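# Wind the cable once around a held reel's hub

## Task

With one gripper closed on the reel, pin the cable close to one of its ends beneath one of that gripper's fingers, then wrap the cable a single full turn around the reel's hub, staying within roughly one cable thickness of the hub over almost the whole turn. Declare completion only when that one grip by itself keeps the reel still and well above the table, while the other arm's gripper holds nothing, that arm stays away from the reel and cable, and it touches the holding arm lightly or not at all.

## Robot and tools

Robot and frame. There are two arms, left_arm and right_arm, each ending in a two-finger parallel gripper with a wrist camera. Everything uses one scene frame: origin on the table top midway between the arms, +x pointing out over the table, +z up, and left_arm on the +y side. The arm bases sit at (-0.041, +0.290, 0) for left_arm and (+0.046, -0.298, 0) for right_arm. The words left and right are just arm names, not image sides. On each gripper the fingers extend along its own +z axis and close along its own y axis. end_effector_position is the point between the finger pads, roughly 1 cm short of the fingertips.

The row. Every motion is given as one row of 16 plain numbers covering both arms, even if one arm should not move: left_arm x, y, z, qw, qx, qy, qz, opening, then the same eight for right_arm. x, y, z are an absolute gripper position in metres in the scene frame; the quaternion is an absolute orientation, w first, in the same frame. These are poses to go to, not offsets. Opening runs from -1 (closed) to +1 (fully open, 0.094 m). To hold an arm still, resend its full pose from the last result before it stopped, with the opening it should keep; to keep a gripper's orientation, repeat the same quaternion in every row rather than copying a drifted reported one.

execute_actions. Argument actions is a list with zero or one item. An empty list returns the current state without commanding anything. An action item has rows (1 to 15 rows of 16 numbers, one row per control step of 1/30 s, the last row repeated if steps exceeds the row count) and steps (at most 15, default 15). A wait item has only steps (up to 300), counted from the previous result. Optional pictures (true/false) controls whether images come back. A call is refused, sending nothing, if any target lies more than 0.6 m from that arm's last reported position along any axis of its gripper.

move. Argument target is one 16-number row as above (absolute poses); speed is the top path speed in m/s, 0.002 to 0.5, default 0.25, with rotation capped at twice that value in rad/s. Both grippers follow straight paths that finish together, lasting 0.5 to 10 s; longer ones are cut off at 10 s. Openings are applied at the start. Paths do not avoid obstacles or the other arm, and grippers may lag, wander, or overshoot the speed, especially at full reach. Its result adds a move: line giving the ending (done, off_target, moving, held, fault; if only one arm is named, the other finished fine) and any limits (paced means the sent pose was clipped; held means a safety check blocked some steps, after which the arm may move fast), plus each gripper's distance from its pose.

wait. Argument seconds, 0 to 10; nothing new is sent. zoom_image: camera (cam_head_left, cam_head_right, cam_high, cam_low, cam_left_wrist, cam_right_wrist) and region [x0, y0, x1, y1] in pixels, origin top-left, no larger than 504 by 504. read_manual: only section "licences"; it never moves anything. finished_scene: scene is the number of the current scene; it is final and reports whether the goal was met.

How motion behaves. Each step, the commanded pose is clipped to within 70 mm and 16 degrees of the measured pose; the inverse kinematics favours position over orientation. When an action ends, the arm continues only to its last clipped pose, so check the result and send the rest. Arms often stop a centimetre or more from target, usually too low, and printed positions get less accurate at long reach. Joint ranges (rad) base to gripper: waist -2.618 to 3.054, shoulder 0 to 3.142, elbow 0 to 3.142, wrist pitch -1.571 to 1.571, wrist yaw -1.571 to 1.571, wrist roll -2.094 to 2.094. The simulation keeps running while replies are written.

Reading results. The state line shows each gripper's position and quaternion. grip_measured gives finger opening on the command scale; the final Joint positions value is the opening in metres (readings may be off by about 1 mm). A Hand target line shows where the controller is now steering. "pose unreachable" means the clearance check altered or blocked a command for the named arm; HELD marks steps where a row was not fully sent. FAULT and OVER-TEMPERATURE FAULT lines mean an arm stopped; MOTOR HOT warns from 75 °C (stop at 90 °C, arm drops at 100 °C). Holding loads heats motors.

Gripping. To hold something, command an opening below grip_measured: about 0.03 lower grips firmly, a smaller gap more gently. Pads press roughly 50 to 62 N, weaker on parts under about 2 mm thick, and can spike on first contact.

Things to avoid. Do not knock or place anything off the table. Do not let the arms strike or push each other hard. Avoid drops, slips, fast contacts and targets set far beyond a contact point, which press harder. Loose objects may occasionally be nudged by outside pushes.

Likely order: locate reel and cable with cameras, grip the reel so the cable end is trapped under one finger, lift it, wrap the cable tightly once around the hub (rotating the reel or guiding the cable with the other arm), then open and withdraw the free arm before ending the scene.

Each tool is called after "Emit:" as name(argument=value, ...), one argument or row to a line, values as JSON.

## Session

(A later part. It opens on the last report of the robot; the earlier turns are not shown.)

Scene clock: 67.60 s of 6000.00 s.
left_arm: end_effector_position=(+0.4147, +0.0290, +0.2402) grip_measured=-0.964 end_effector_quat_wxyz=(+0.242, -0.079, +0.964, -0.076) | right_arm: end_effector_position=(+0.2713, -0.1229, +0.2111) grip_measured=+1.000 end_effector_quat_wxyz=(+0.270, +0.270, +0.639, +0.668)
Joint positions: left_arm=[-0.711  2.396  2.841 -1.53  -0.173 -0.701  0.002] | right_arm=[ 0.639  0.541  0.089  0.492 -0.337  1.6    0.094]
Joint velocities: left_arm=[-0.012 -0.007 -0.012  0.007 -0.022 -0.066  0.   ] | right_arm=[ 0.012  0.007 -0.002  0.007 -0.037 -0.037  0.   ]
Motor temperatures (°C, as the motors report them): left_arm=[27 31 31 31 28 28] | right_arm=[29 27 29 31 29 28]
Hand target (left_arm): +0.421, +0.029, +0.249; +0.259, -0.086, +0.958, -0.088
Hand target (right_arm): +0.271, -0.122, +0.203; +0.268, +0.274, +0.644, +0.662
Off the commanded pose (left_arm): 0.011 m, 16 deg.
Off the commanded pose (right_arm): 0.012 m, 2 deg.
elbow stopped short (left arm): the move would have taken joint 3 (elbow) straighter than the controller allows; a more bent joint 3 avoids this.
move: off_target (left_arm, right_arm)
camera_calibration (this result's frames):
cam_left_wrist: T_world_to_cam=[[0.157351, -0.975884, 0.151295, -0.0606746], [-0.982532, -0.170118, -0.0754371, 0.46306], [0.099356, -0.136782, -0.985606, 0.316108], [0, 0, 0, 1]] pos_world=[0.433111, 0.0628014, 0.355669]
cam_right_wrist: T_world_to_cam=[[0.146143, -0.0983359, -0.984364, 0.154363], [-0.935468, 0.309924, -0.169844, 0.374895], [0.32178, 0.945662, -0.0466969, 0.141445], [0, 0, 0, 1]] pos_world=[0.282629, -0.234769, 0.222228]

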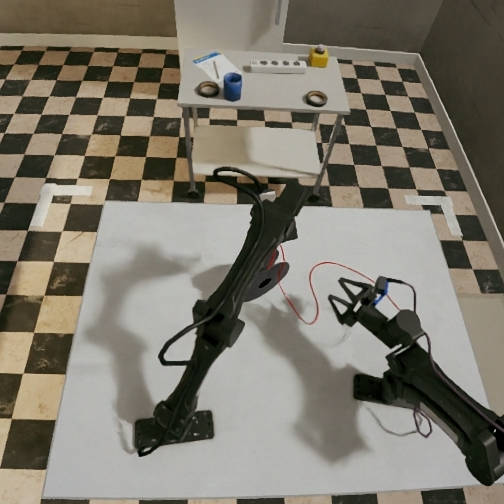

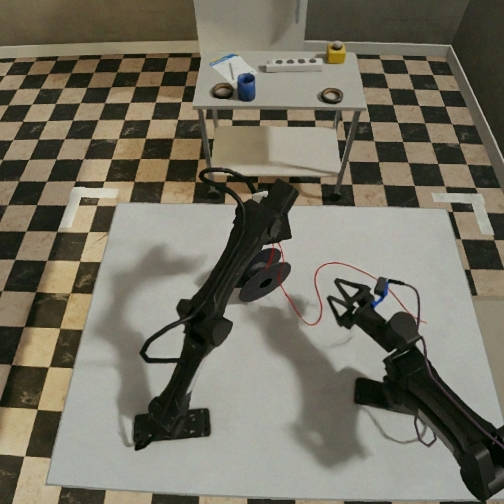

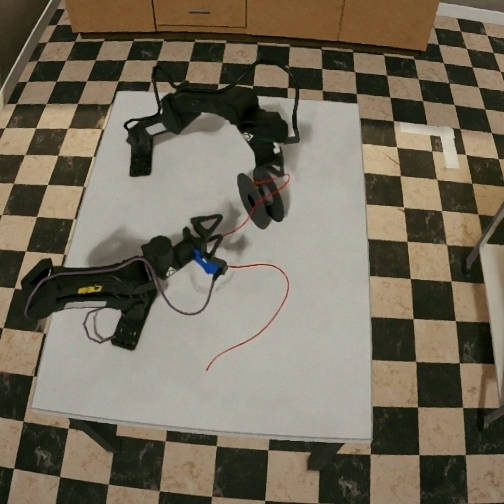

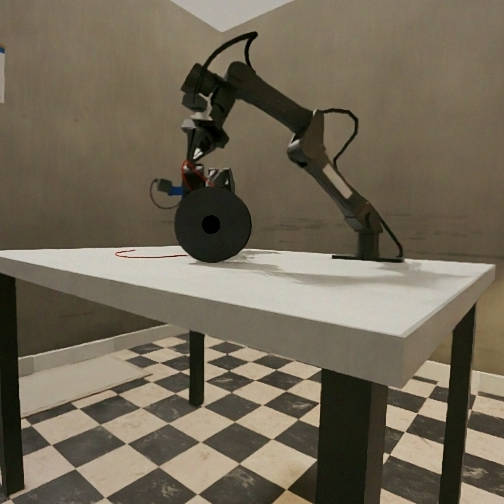

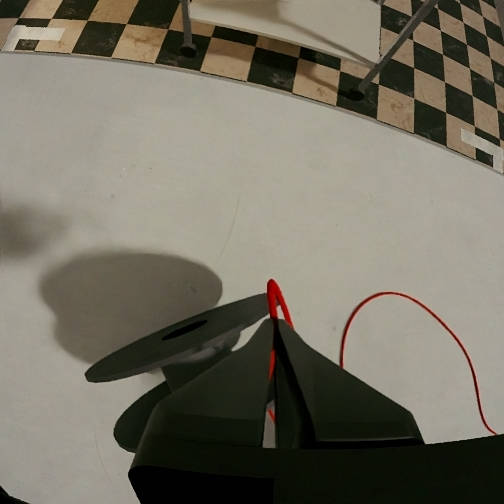

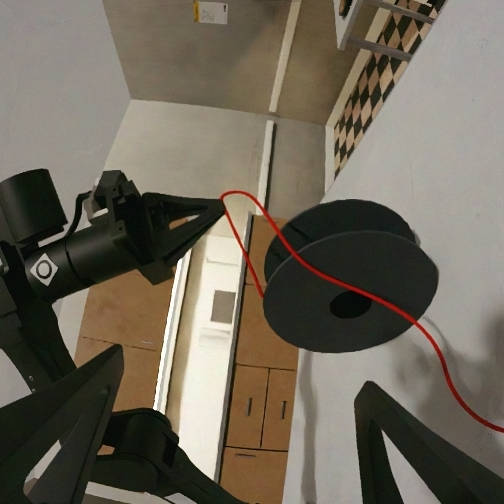

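Emit:
move(
  target=[0.5,-0.06,0.27,0.3,0,0.935,-0.19,-1,0.27,-0.14,0.2,0.271,0.271,0.653,0.653,1],
  speed=0.08,
)

Emit:
move(
  target=[0.39,0.035,0.28,0.22,0,0.965,-0.13,-1,0.27,-0.06,0.155,0.271,0.271,0.653,0.653,1],
  speed=0.1,
)

Scene clock: 75.77 s of 6000.00 s.
left_arm: end_effector_position=(+0.4950, -0.0573, +0.2550) grip_measured=-0.964 end_effector_quat_wxyz=(+0.364, -0.002, +0.902, -0.231) | right_arm: end_effector_position=(+0.2727, -0.1380, +0.2030) grip_measured=+1.000 end_effector_quat_wxyz=(+0.268, +0.275, +0.651, +0.655)
Joint positions: left_arm=[-0.711  2.509  2.841 -1.012 -0.014 -0.578  0.002] | right_arm=[ 0.511  0.48   0.089  0.393 -0.461  1.584  0.094]
Joint velocities: left_arm=[-0.007 -0.017 -0.002  0.051 -0.051  0.022 -0.001] | right_arm=[ 0.012  0.002  0.002 -0.051  0.007  0.007  0.   ]
Motor temperatures (°C, as the motors report them): left_arm=[27 32 31 31 28 28] | right_arm=[29 27 29 32 29 28]
Hand target (left_arm): +0.497, -0.061, +0.270; +0.381, +0.003, +0.892, -0.243
Hand target (right_arm): +0.271, -0.140, +0.200; +0.272, +0.270, +0.654, +0.652
Off the commanded pose (left_arm): 0.016 m, 9 deg.
Off the commanded pose (right_arm): 0.004 m, 1 deg.
elbow stopped short (left arm): the move would have taken joint 3 (elbow) straighter than the controller allows; a more bent joint 3 avoids this.
move: off_target (left_arm)
camera_calibration (this result's frames):
cam_left_wrist: T_world_to_cam=[[-0.115636, -0.909164, 0.400063, -0.0842784], [-0.937893, -0.0326897, -0.345382, 0.58297], [0.327086, -0.415154, -0.848918, 0.14744], [0, 0, 0, 1]] pos_world=[0.488792, 0.00364457, 0.360228]
cam_right_wrist: T_world_to_cam=[[0.12235, -0.126468, -0.984396, 0.147269], [-0.937805, 0.309948, -0.156379, 0.377452], [0.324889, 0.942304, -0.0806803, 0.160543], [0, 0, 0, 1]] pos_world=[0.283799, -0.249646, 0.216949]

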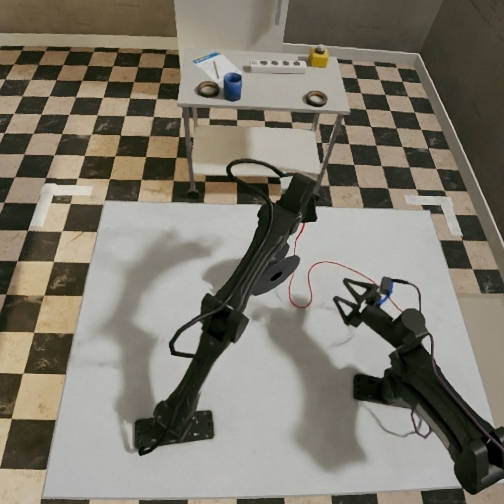

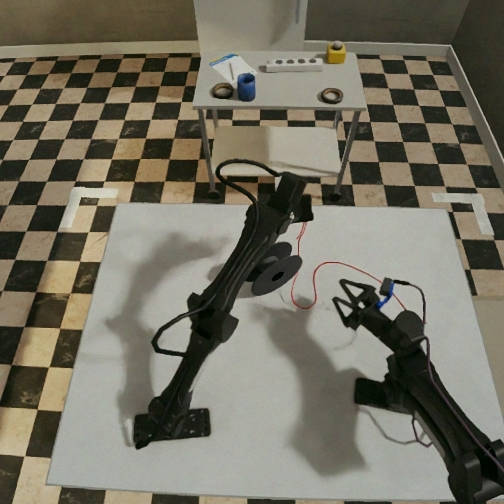

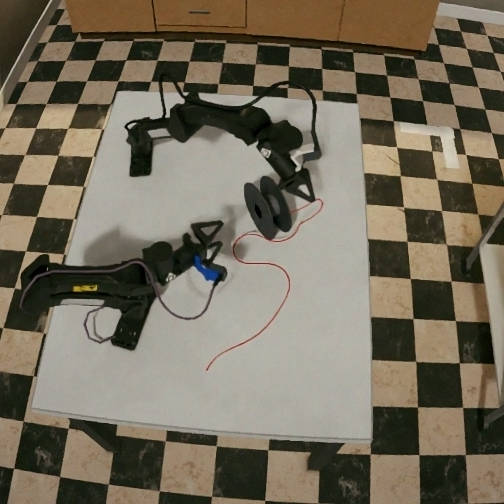

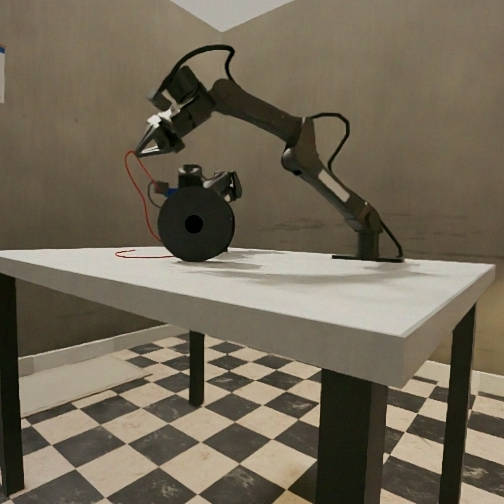

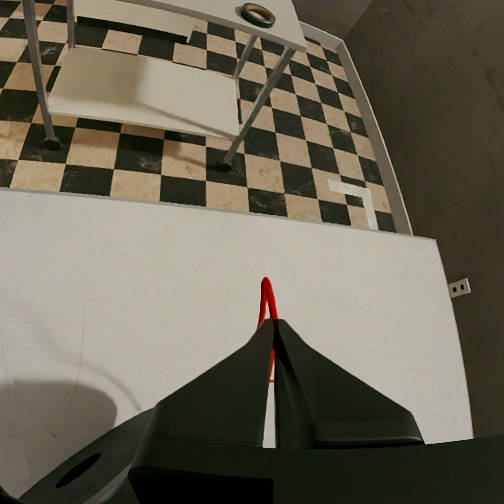

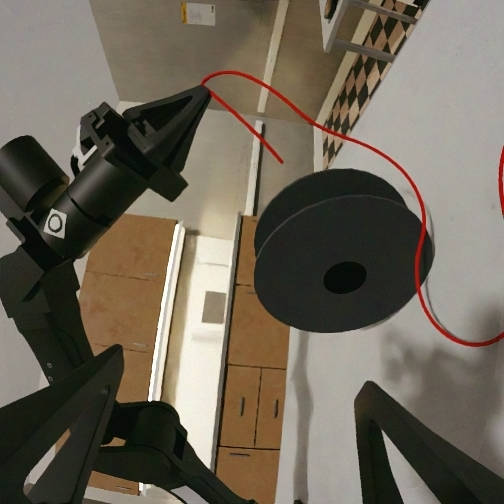

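Scene clock: 78.33 s of 6000.00 s.
left_arm: end_effector_position=(+0.3953, +0.0296, +0.2721) grip_measured=-0.964 end_effector_quat_wxyz=(+0.226, -0.001, +0.965, -0.134) | right_arm: end_effector_position=(+0.2729, -0.0590, +0.1629) grip_measured=+1.000 end_effector_quat_wxyz=(+0.267, +0.273, +0.644, +0.663)
Joint positions: left_arm=[-0.671  2.319  2.841 -1.562 -0.003 -0.543  0.002] | right_arm=[1.024 1.301 0.037 1.286 0.049 1.588 0.094]
Joint velocities: left_arm=[ 0.002 -0.002  0.002  0.11  -0.022 -0.007  0.   ] | right_arm=[ 0.012  0.027  0.002  0.11  -0.037  0.007  0.   ]
Motor temperatures (°C, as the motors report them): left_arm=[27 33 31 31 28 28] | right_arm=[29 27 29 32 29 28]
Hand target (left_arm): +0.392, +0.037, +0.280; +0.228, -0.002, +0.964, -0.135
Hand target (right_arm): +0.271, -0.060, +0.156; +0.267, +0.275, +0.650, +0.656
Off the commanded pose (left_arm): 0.011 m, 1 deg.
Off the commanded pose (right_arm): 0.008 m, 2 deg.
joint sent to its limit (left arm) — the command would take joint 4 (wrist pitch) past its lower limit, so that joint was sent only as far as its limit.
move: off_target (left_arm)
camera_calibration (this result's frames):
cam_left_wrist: T_world_to_cam=[[-0.0164549, -0.97409, 0.225561, -0.0133765], [-0.998345, 0.00357535, -0.0573898, 0.442744], [0.0550964, -0.226133, -0.972537, 0.366153], [0, 0, 0, 1]] pos_world=[0.421618, 0.0681863, 0.384524]
cam_right_wrist: T_world_to_cam=[[0.132658, -0.10792, -0.985269, 0.116232], [-0.937544, 0.308855, -0.160062, 0.34741], [0.321579, 0.944967, -0.0602077, 0.0805166], [0, 0, 0, 1]] pos_world=[0.2844, -0.170841, 0.174974]

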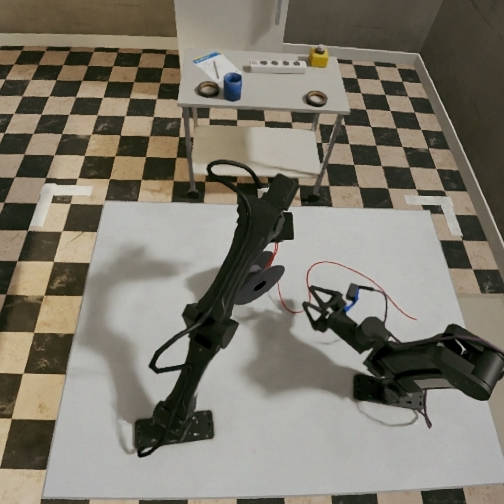

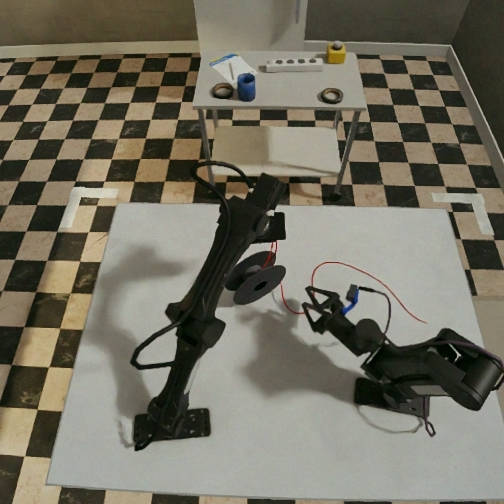

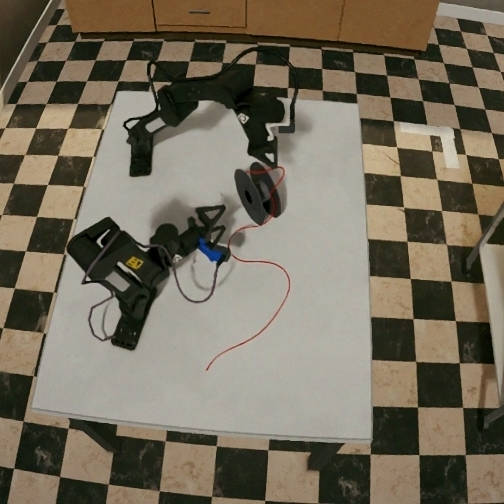

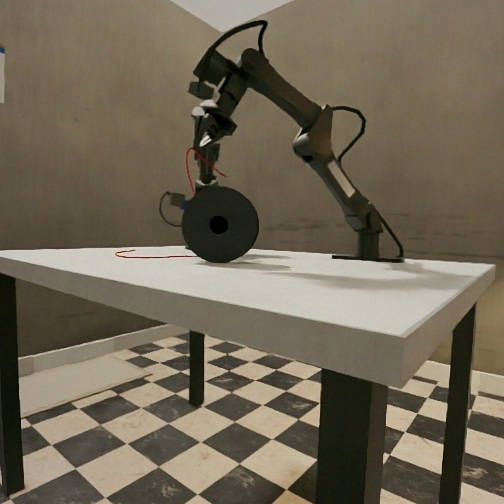

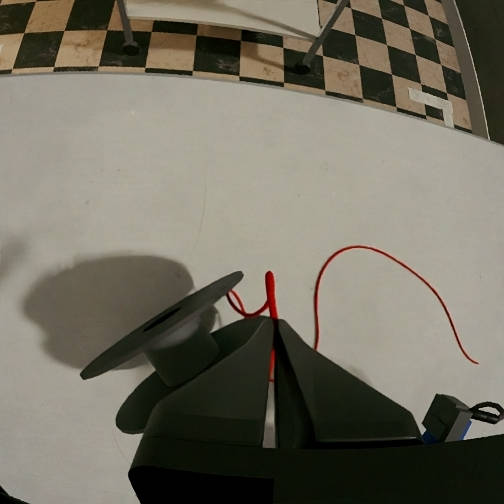

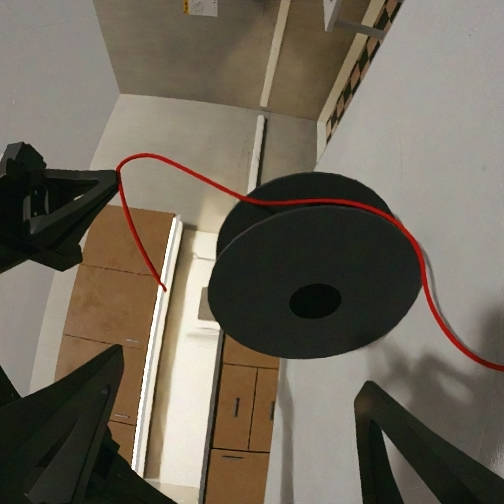

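Emit:
move(
  target=[0.39,0.035,0.28,0.22,0,0.965,-0.13,-1,0.275,0.007,0.152,0.271,0.271,0.653,0.653,1],
  speed=0.1,
)

Scene clock: 83.47 s of 6000.00 s.
left_arm: end_effector_position=(+0.3953, +0.0297, +0.2720) grip_measured=-0.964 end_effector_quat_wxyz=(+0.226, -0.001, +0.965, -0.134) | right_arm: end_effector_position=(+0.2730, +0.0022, +0.1498) grip_measured=+1.000 end_effector_quat_wxyz=(+0.263, +0.275, +0.655, +0.653)
Joint positions: left_arm=[-0.671  2.319  2.841 -1.562 -0.003 -0.543  0.002] | right_arm=[1.227 1.599 0.209 1.379 0.248 1.589 0.094]
Joint velocities: left_arm=[ 0.002 -0.002 -0.027 -0.095 -0.037  0.022 -0.001] | right_arm=[ 0.002 -0.022 -0.002  0.066  0.022  0.051  0.   ]
Motor temperatures (°C, as the motors report them): left_arm=[27 34 31 31 28 28] | right_arm=[29 27 29 32 29 28]
Hand target (left_arm): +0.390, +0.035, +0.280; +0.227, -0.000, +0.965, -0.134
Hand target (right_arm): +0.275, +0.007, +0.153; +0.269, +0.273, +0.653, +0.654
Off the commanded pose (left_arm): 0.011 m, 1 deg.
Off the commanded pose (right_arm): 0.006 m, 1 deg.
joint sent to its limit (left arm) — the command would take joint 4 (wrist pitch) past its lower limit, so that joint was sent only as far as its limit.
move: off_target (left_arm)
camera_calibration (this result's frames):
cam_left_wrist: T_world_to_cam=[[-0.0163812, -0.974134, 0.225375, -0.013303], [-0.998364, 0.0035866, -0.0570628, 0.442589], [0.0547785, -0.225941, -0.9726, 0.366257], [0, 0, 0, 1]] pos_world=[0.421584, 0.0682063, 0.384475]
cam_right_wrist: T_world_to_cam=[[0.113549, -0.131603, -0.984778, 0.115147], [-0.941648, 0.301867, -0.148917, 0.325933], [0.31687, 0.944223, -0.0896473, 0.0275699], [0, 0, 0, 1]] pos_world=[0.285103, -0.109267, 0.164403]

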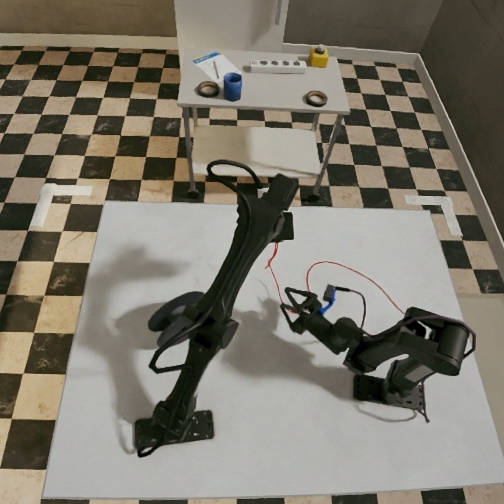

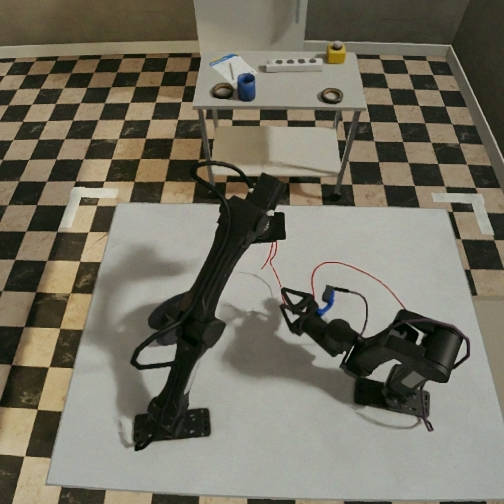

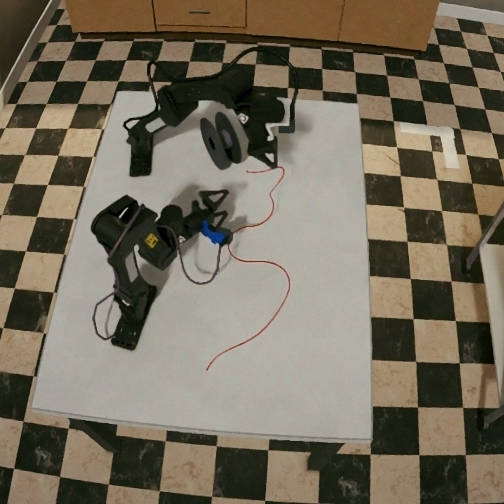

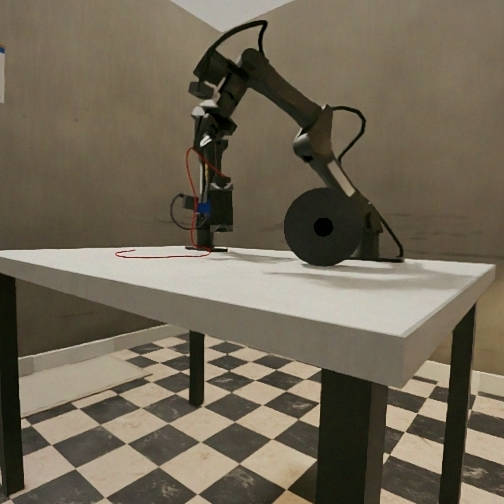

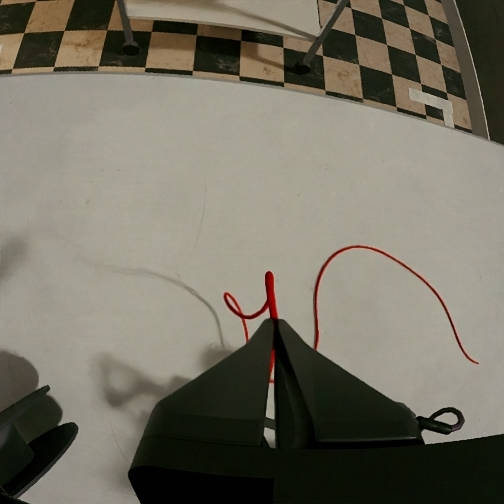

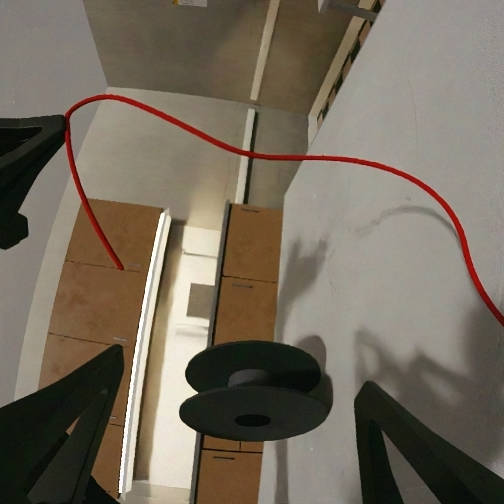

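Rolling; block it with the left hand.

Emit:
move(
  target=[0.16,0.42,0.3,0,0.383,0.924,0,-1,0.27,-0.1,0.2,0.271,0.271,0.653,0.653,1],
  speed=0.45,
)

Scene clock: 87.97 s of 6000.00 s.
left_arm: end_effector_position=(+0.1722, +0.4293, +0.3020) grip_measured=-0.964 end_effector_quat_wxyz=(+0.125, +0.361, +0.909, +0.166) | right_arm: end_effector_position=(+0.2683, -0.1003, +0.1860) grip_measured=+1.000 end_effector_quat_wxyz=(+0.265, +0.279, +0.660, +0.645)
Joint positions: left_arm=[ 0.458  1.32   1.74  -1.573  0.017  1.341  0.002] | right_arm=[ 0.829  0.677  0.066  0.584 -0.142  1.577  0.094]
Joint velocities: left_arm=[-0.002 -0.007 -0.007 -0.007 -0.037  0.037 -0.001] | right_arm=[ 0.012  0.007 -0.007  0.007  0.007 -0.007  0.   ]
Motor temperatures (°C, as the motors report them): left_arm=[27 34 30 31 28 28] | right_arm=[29 27 29 33 29 28]
Hand target (left_arm): +0.170, +0.425, +0.302; +0.124, +0.369, +0.906, +0.167
Hand target (right_arm): +0.269, -0.101, +0.199; +0.275, +0.268, +0.654, +0.652
Off the commanded pose (left_arm): 0.015 m, 24 deg; orientation clipped at the last step of the last action.
Off the commanded pose (right_arm): 0.014 m, 2 deg.
joint sent to its limit (left arm) — the command would take joint 4 (wrist pitch) past its lower limit, so that joint was sent only as far as its limit.
move: off_target (left_arm, right_arm); limits=paced
camera_calibration (this result's frames):
cam_left_wrist: T_world_to_cam=[[-0.581947, -0.687367, -0.434585, 0.539182], [-0.810336, 0.535151, 0.238681, -0.129793], [0.068507, 0.49106, -0.868428, 0.15627], [0, 0, 0, 1]] pos_world=[0.197894, 0.363337, 0.401009]
cam_right_wrist: T_world_to_cam=[[0.104477, -0.147568, -0.983518, 0.138419], [-0.9402, 0.307724, -0.146047, 0.357483], [0.324204, 0.939963, -0.106593, 0.129823], [0, 0, 0, 1]] pos_world=[0.279555, -0.211608, 0.202185]

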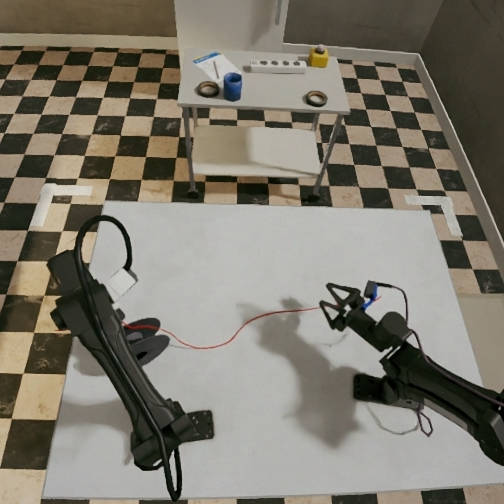

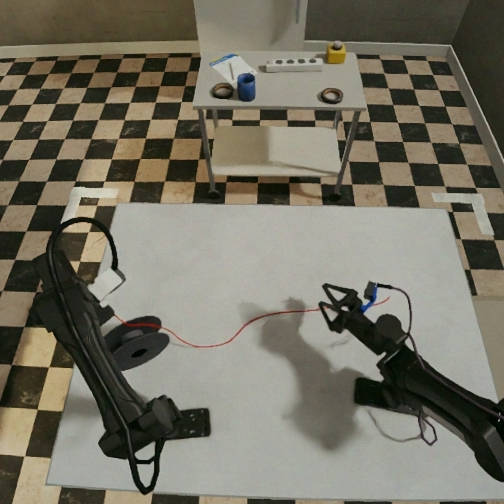

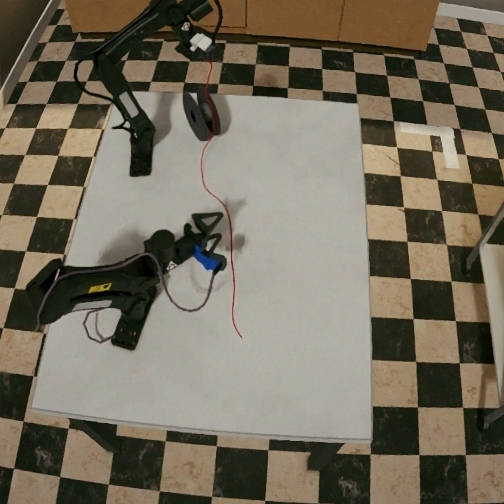

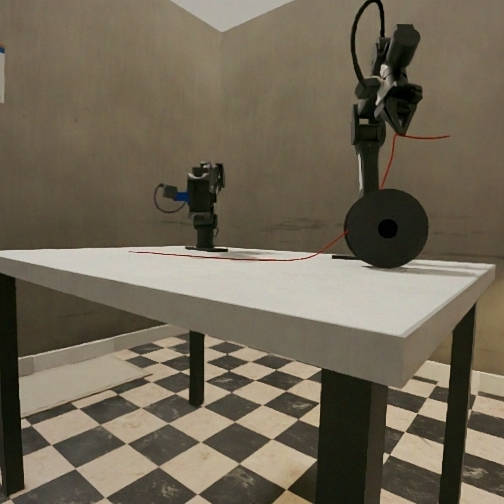

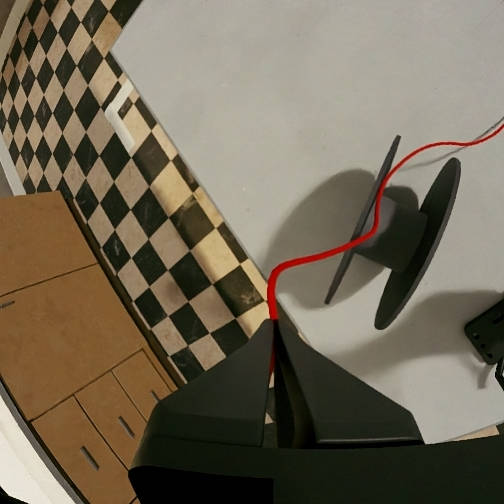

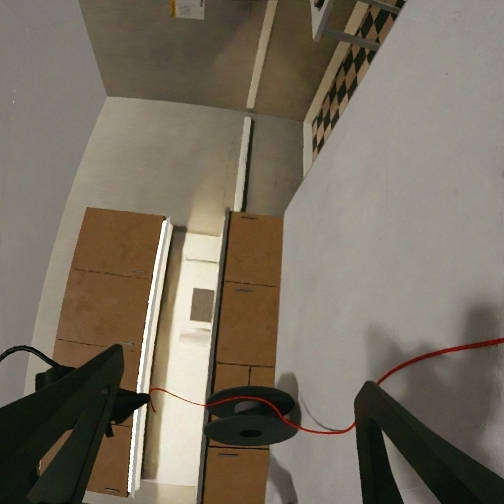

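Emit:
move(
  target=[0.085,0.51,0.14,0,0.25,0.968,0,-1,0.27,-0.1,0.2,0.271,0.271,0.653,0.653,1],
  speed=0.35,
)

Scene clock: 92.43 s of 6000.00 s.
left_arm: end_effector_position=(+0.0884, +0.5111, +0.1415) grip_measured=-0.964 end_effector_quat_wxyz=(+0.002, +0.248, +0.969, +0.000) | right_arm: end_effector_position=(+0.2682, -0.1003, +0.1853) grip_measured=+1.000 end_effector_quat_wxyz=(+0.264, +0.280, +0.661, +0.645)
Joint positions: left_arm=[ 0.911  1.509  1.3   -1.36   0.004  1.542  0.002] | right_arm=[ 0.829  0.677  0.066  0.581 -0.142  1.578  0.094]
Joint velocities: left_arm=[ 0.007 -0.007  0.007  0.037 -0.095  0.007 -0.   ] | right_arm=[-0.017 -0.027  0.007  0.037 -0.051  0.066  0.   ]
Motor temperatures (°C, as the motors report them): left_arm=[27 33 30 31 28 28] | right_arm=[29 27 29 33 29 28]
Hand target (left_arm): +0.087, +0.513, +0.140; +0.002, +0.248, +0.969, +0.002
Hand target (right_arm): +0.269, -0.100, +0.200; +0.271, +0.271, +0.653, +0.653
Off the commanded pose (left_arm): 0.004 m, 0 deg.
Off the commanded pose (right_arm): 0.015 m, 2 deg.
move: off_target (right_arm)
camera_calibration (this result's frames):
cam_left_wrist: T_world_to_cam=[[-0.460454, -0.886198, -0.0513308, 0.513568], [-0.828577, 0.408328, 0.383052, -0.157066], [-0.3185, 0.21891, -0.922299, 0.163403], [0, 0, 0, 1]] pos_world=[0.158377, 0.483487, 0.237233]
cam_right_wrist: T_world_to_cam=[[0.101322, -0.148517, -0.983705, 0.138477], [-0.940779, 0.30725, -0.143288, 0.356897], [0.323525, 0.939968, -0.108591, 0.130283], [0, 0, 0, 1]] pos_world=[0.279581, -0.211553, 0.201507]

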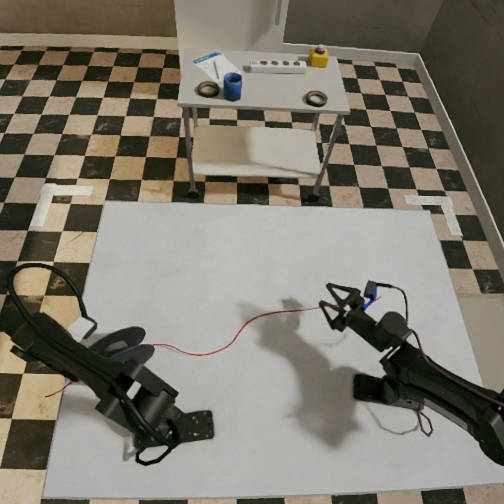

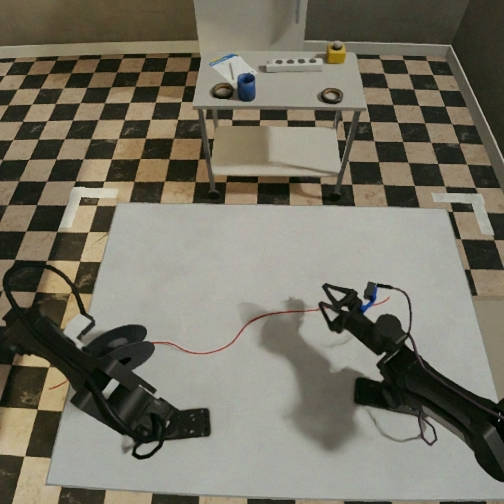

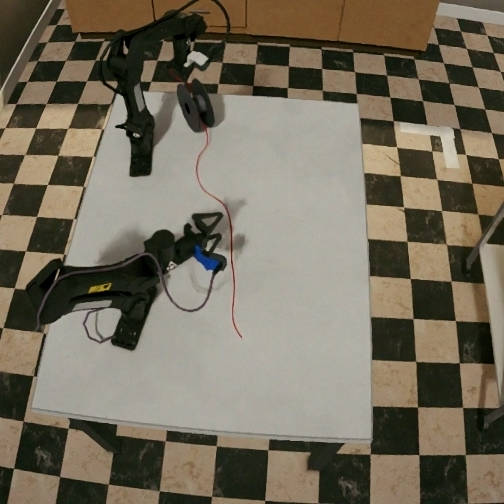

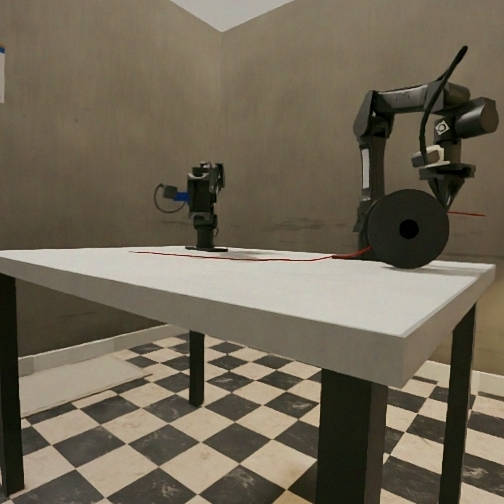

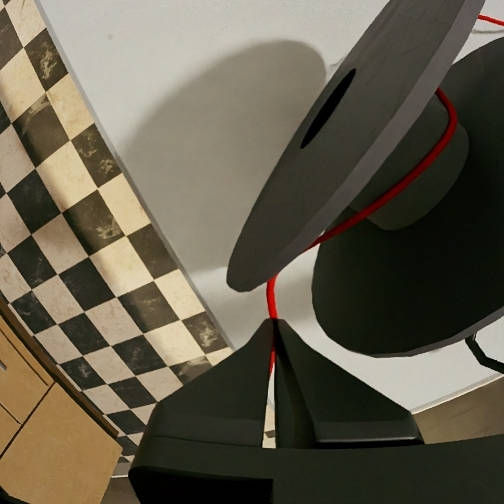

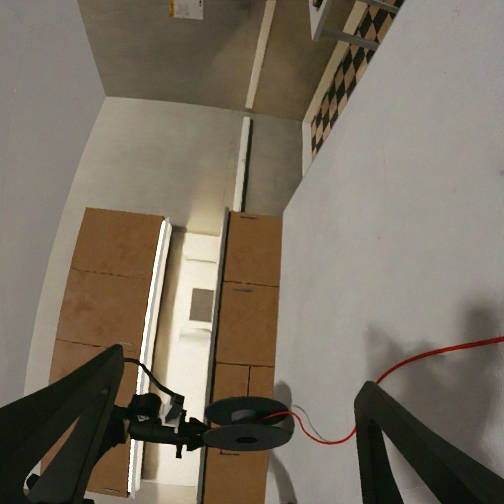

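Emit:
move(
  target=[0.085,0.49,0.13,0,0.45,0.893,0,-1,0.3,-0.15,0.2,0.271,0.271,0.653,0.653,1],
  speed=0.03,
)

Emit:
move(
  target=[0.235,0.255,0.13,0,0.45,0.893,0,-1,0.3,-0.15,0.2,0.271,0.271,0.653,0.653,1],
  speed=0.045,
)

Scene clock: 105.10 s of 6000.00 s.
left_arm: end_effector_position=(+0.0843, +0.4934, +0.1286) grip_measured=-0.964 end_effector_quat_wxyz=(+0.000, +0.442, +0.897, -0.009) | right_arm: end_effector_position=(+0.2959, -0.1500, +0.1869) grip_measured=+1.000 end_effector_quat_wxyz=(+0.262, +0.283, +0.658, +0.646)
Joint positions: left_arm=[ 0.888  1.461  1.205 -1.332  0.002  1.933  0.002] | right_arm=[ 0.366  0.728  0.08   0.614 -0.601  1.573  0.094]
Joint velocities: left_arm=[-0.012  0.002 -0.012 -0.037 -0.022 -0.022  0.001] | right_arm=[-0.002 -0.002 -0.002 -0.022 -0.007 -0.022  0.   ]
Motor temperatures (°C, as the motors report them): left_arm=[27 32 30 31 28 28] | right_arm=[29 27 30 33 29 28]
Hand target (left_arm): +0.085, +0.490, +0.130; -0.000, +0.450, +0.893, -0.000
Hand target (right_arm): +0.299, -0.150, +0.199; +0.275, +0.268, +0.656, +0.650
Off the commanded pose (left_arm): 0.004 m, 1 deg.
Off the commanded pose (right_arm): 0.014 m, 2 deg.
move: off_target (right_arm)
camera_calibration (this result's frames):
cam_left_wrist: T_world_to_cam=[[-0.778459, -0.626763, -0.034206, 0.391934], [-0.590253, 0.712395, 0.379599, -0.318011], [-0.213551, 0.315693, -0.924518, 0.0977643], [0, 0, 0, 1]] pos_world=[0.138276, 0.441336, 0.224508]
cam_right_wrist: T_world_to_cam=[[0.0957781, -0.14128, -0.985326, 0.132934], [-0.940414, 0.31161, -0.136092, 0.397617], [0.326265, 0.939648, -0.103016, 0.166317], [0, 0, 0, 1]] pos_world=[0.306929, -0.2614, 0.20223]

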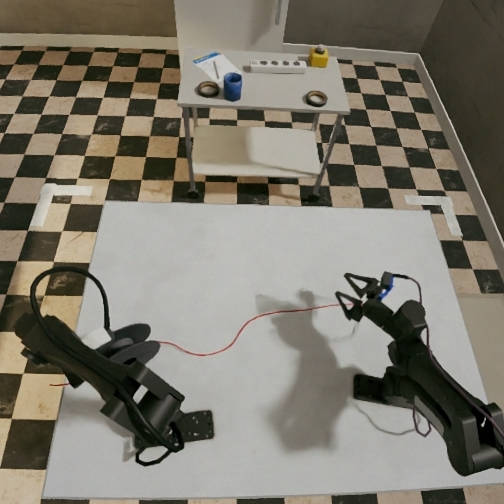

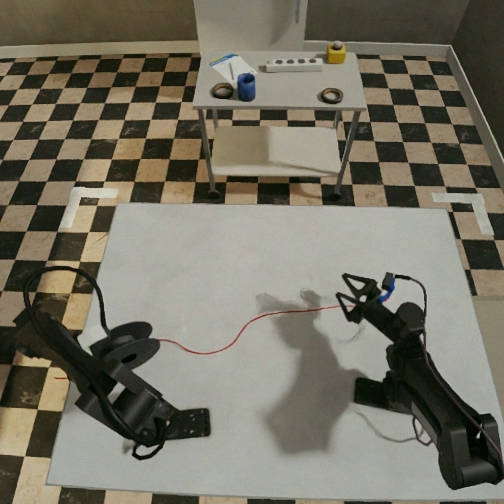

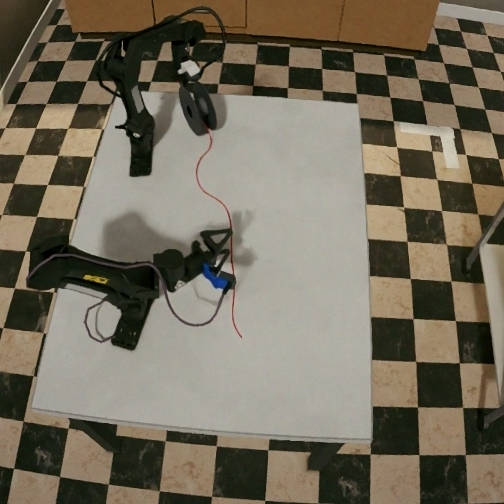

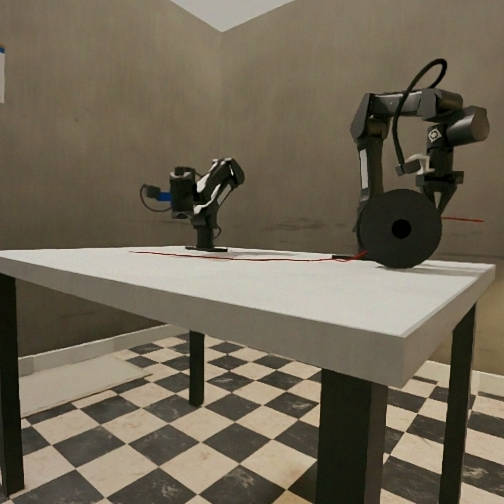

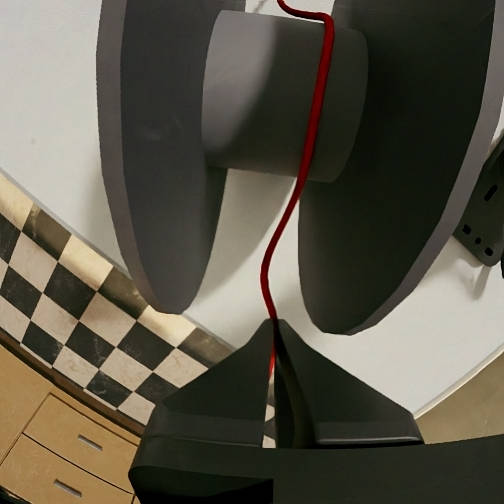

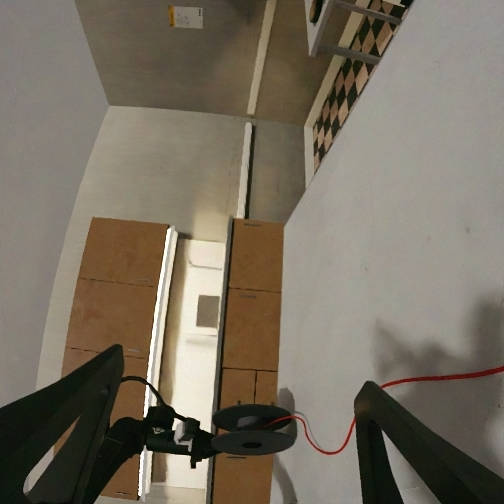

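Scene clock: 111.67 s of 6000.00 s.
left_arm: end_effector_position=(+0.2217, +0.2549, +0.1273) grip_measured=-0.964 end_effector_quat_wxyz=(-0.014, +0.450, +0.893, -0.003) | right_arm: end_effector_position=(+0.2952, -0.1492, +0.1894) grip_measured=+1.000 end_effector_quat_wxyz=(+0.263, +0.279, +0.657, +0.649)
Joint positions: left_arm=[-0.269  1.571  1.303 -1.332 -0.004  0.794  0.002] | right_arm=[ 0.366  0.728  0.08   0.626 -0.607  1.575  0.094]
Joint velocities: left_arm=[-0.002 -0.017  0.002  0.037  0.007 -0.066 -0.   ] | right_arm=[ 0.012 -0.012  0.002  0.007 -0.007  0.037  0.   ]
Motor temperatures (°C, as the motors report them): left_arm=[27 31 30 30 28 28] | right_arm=[29 27 30 33 29 28]
Hand target (left_arm): +0.229, +0.250, +0.130; -0.005, +0.450, +0.893, -0.004
Hand target (right_arm): +0.299, -0.150, +0.200; +0.271, +0.271, +0.653, +0.653
Off the commanded pose (left_arm): 0.014 m, 2 deg.
Off the commanded pose (right_arm): 0.012 m, 1 deg.
move: off_target (left_arm, right_arm)
camera_calibration (this result's frames):
cam_left_wrist: T_world_to_cam=[[-0.790698, -0.61136, -0.032192, 0.347878], [-0.568654, 0.713952, 0.40854, -0.075394], [-0.226782, 0.341338, -0.912172, 0.19599], [0, 0, 0, 1]] pos_world=[0.27664, 0.199607, 0.220777]
cam_right_wrist: T_world_to_cam=[[0.106099, -0.136918, -0.984884, 0.133096], [-0.940935, 0.306454, -0.143968, 0.397935], [0.321533, 0.941987, -0.0963161, 0.166541], [0, 0, 0, 1]] pos_world=[0.306762, -0.260605, 0.204414]

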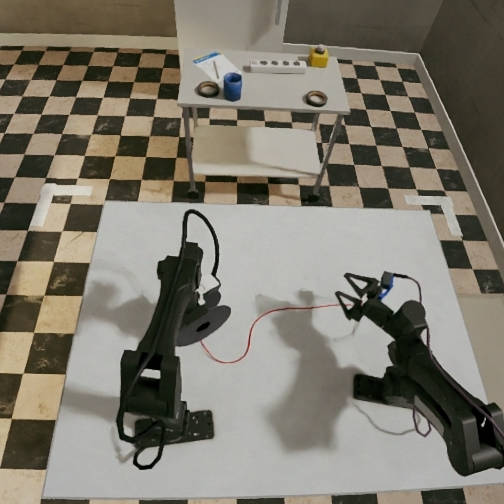

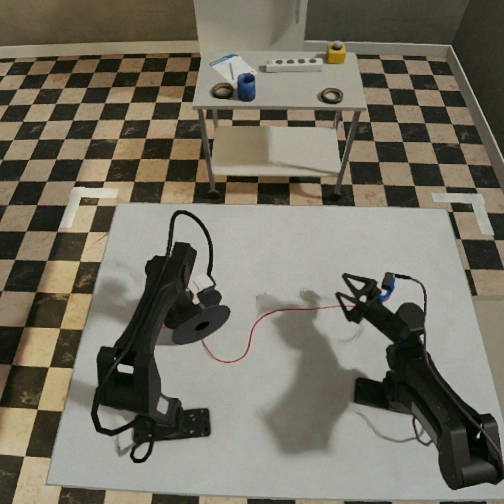

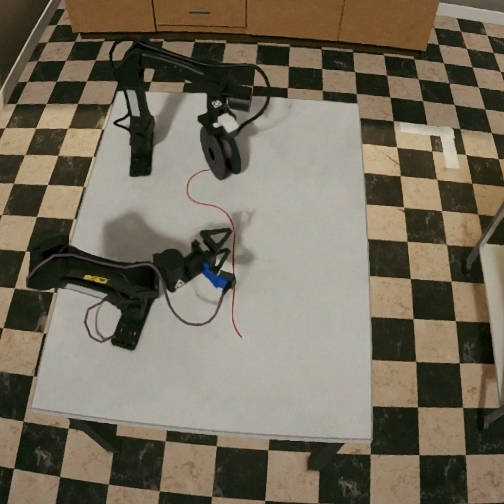

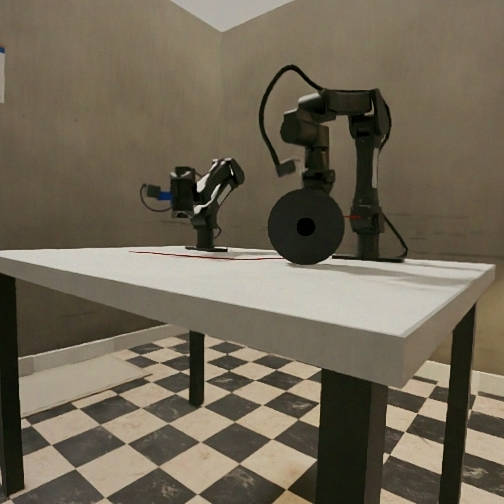

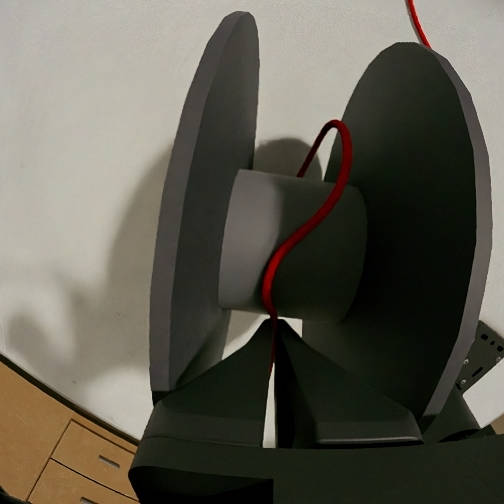

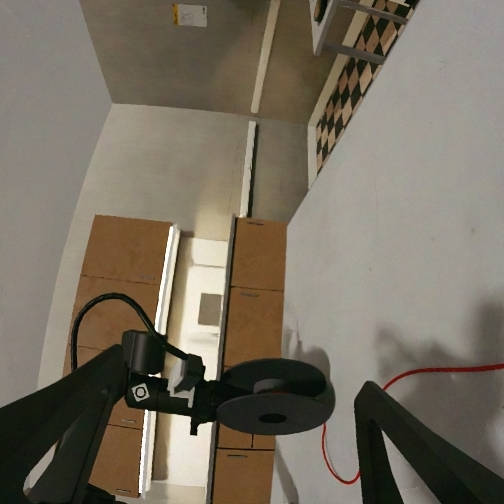

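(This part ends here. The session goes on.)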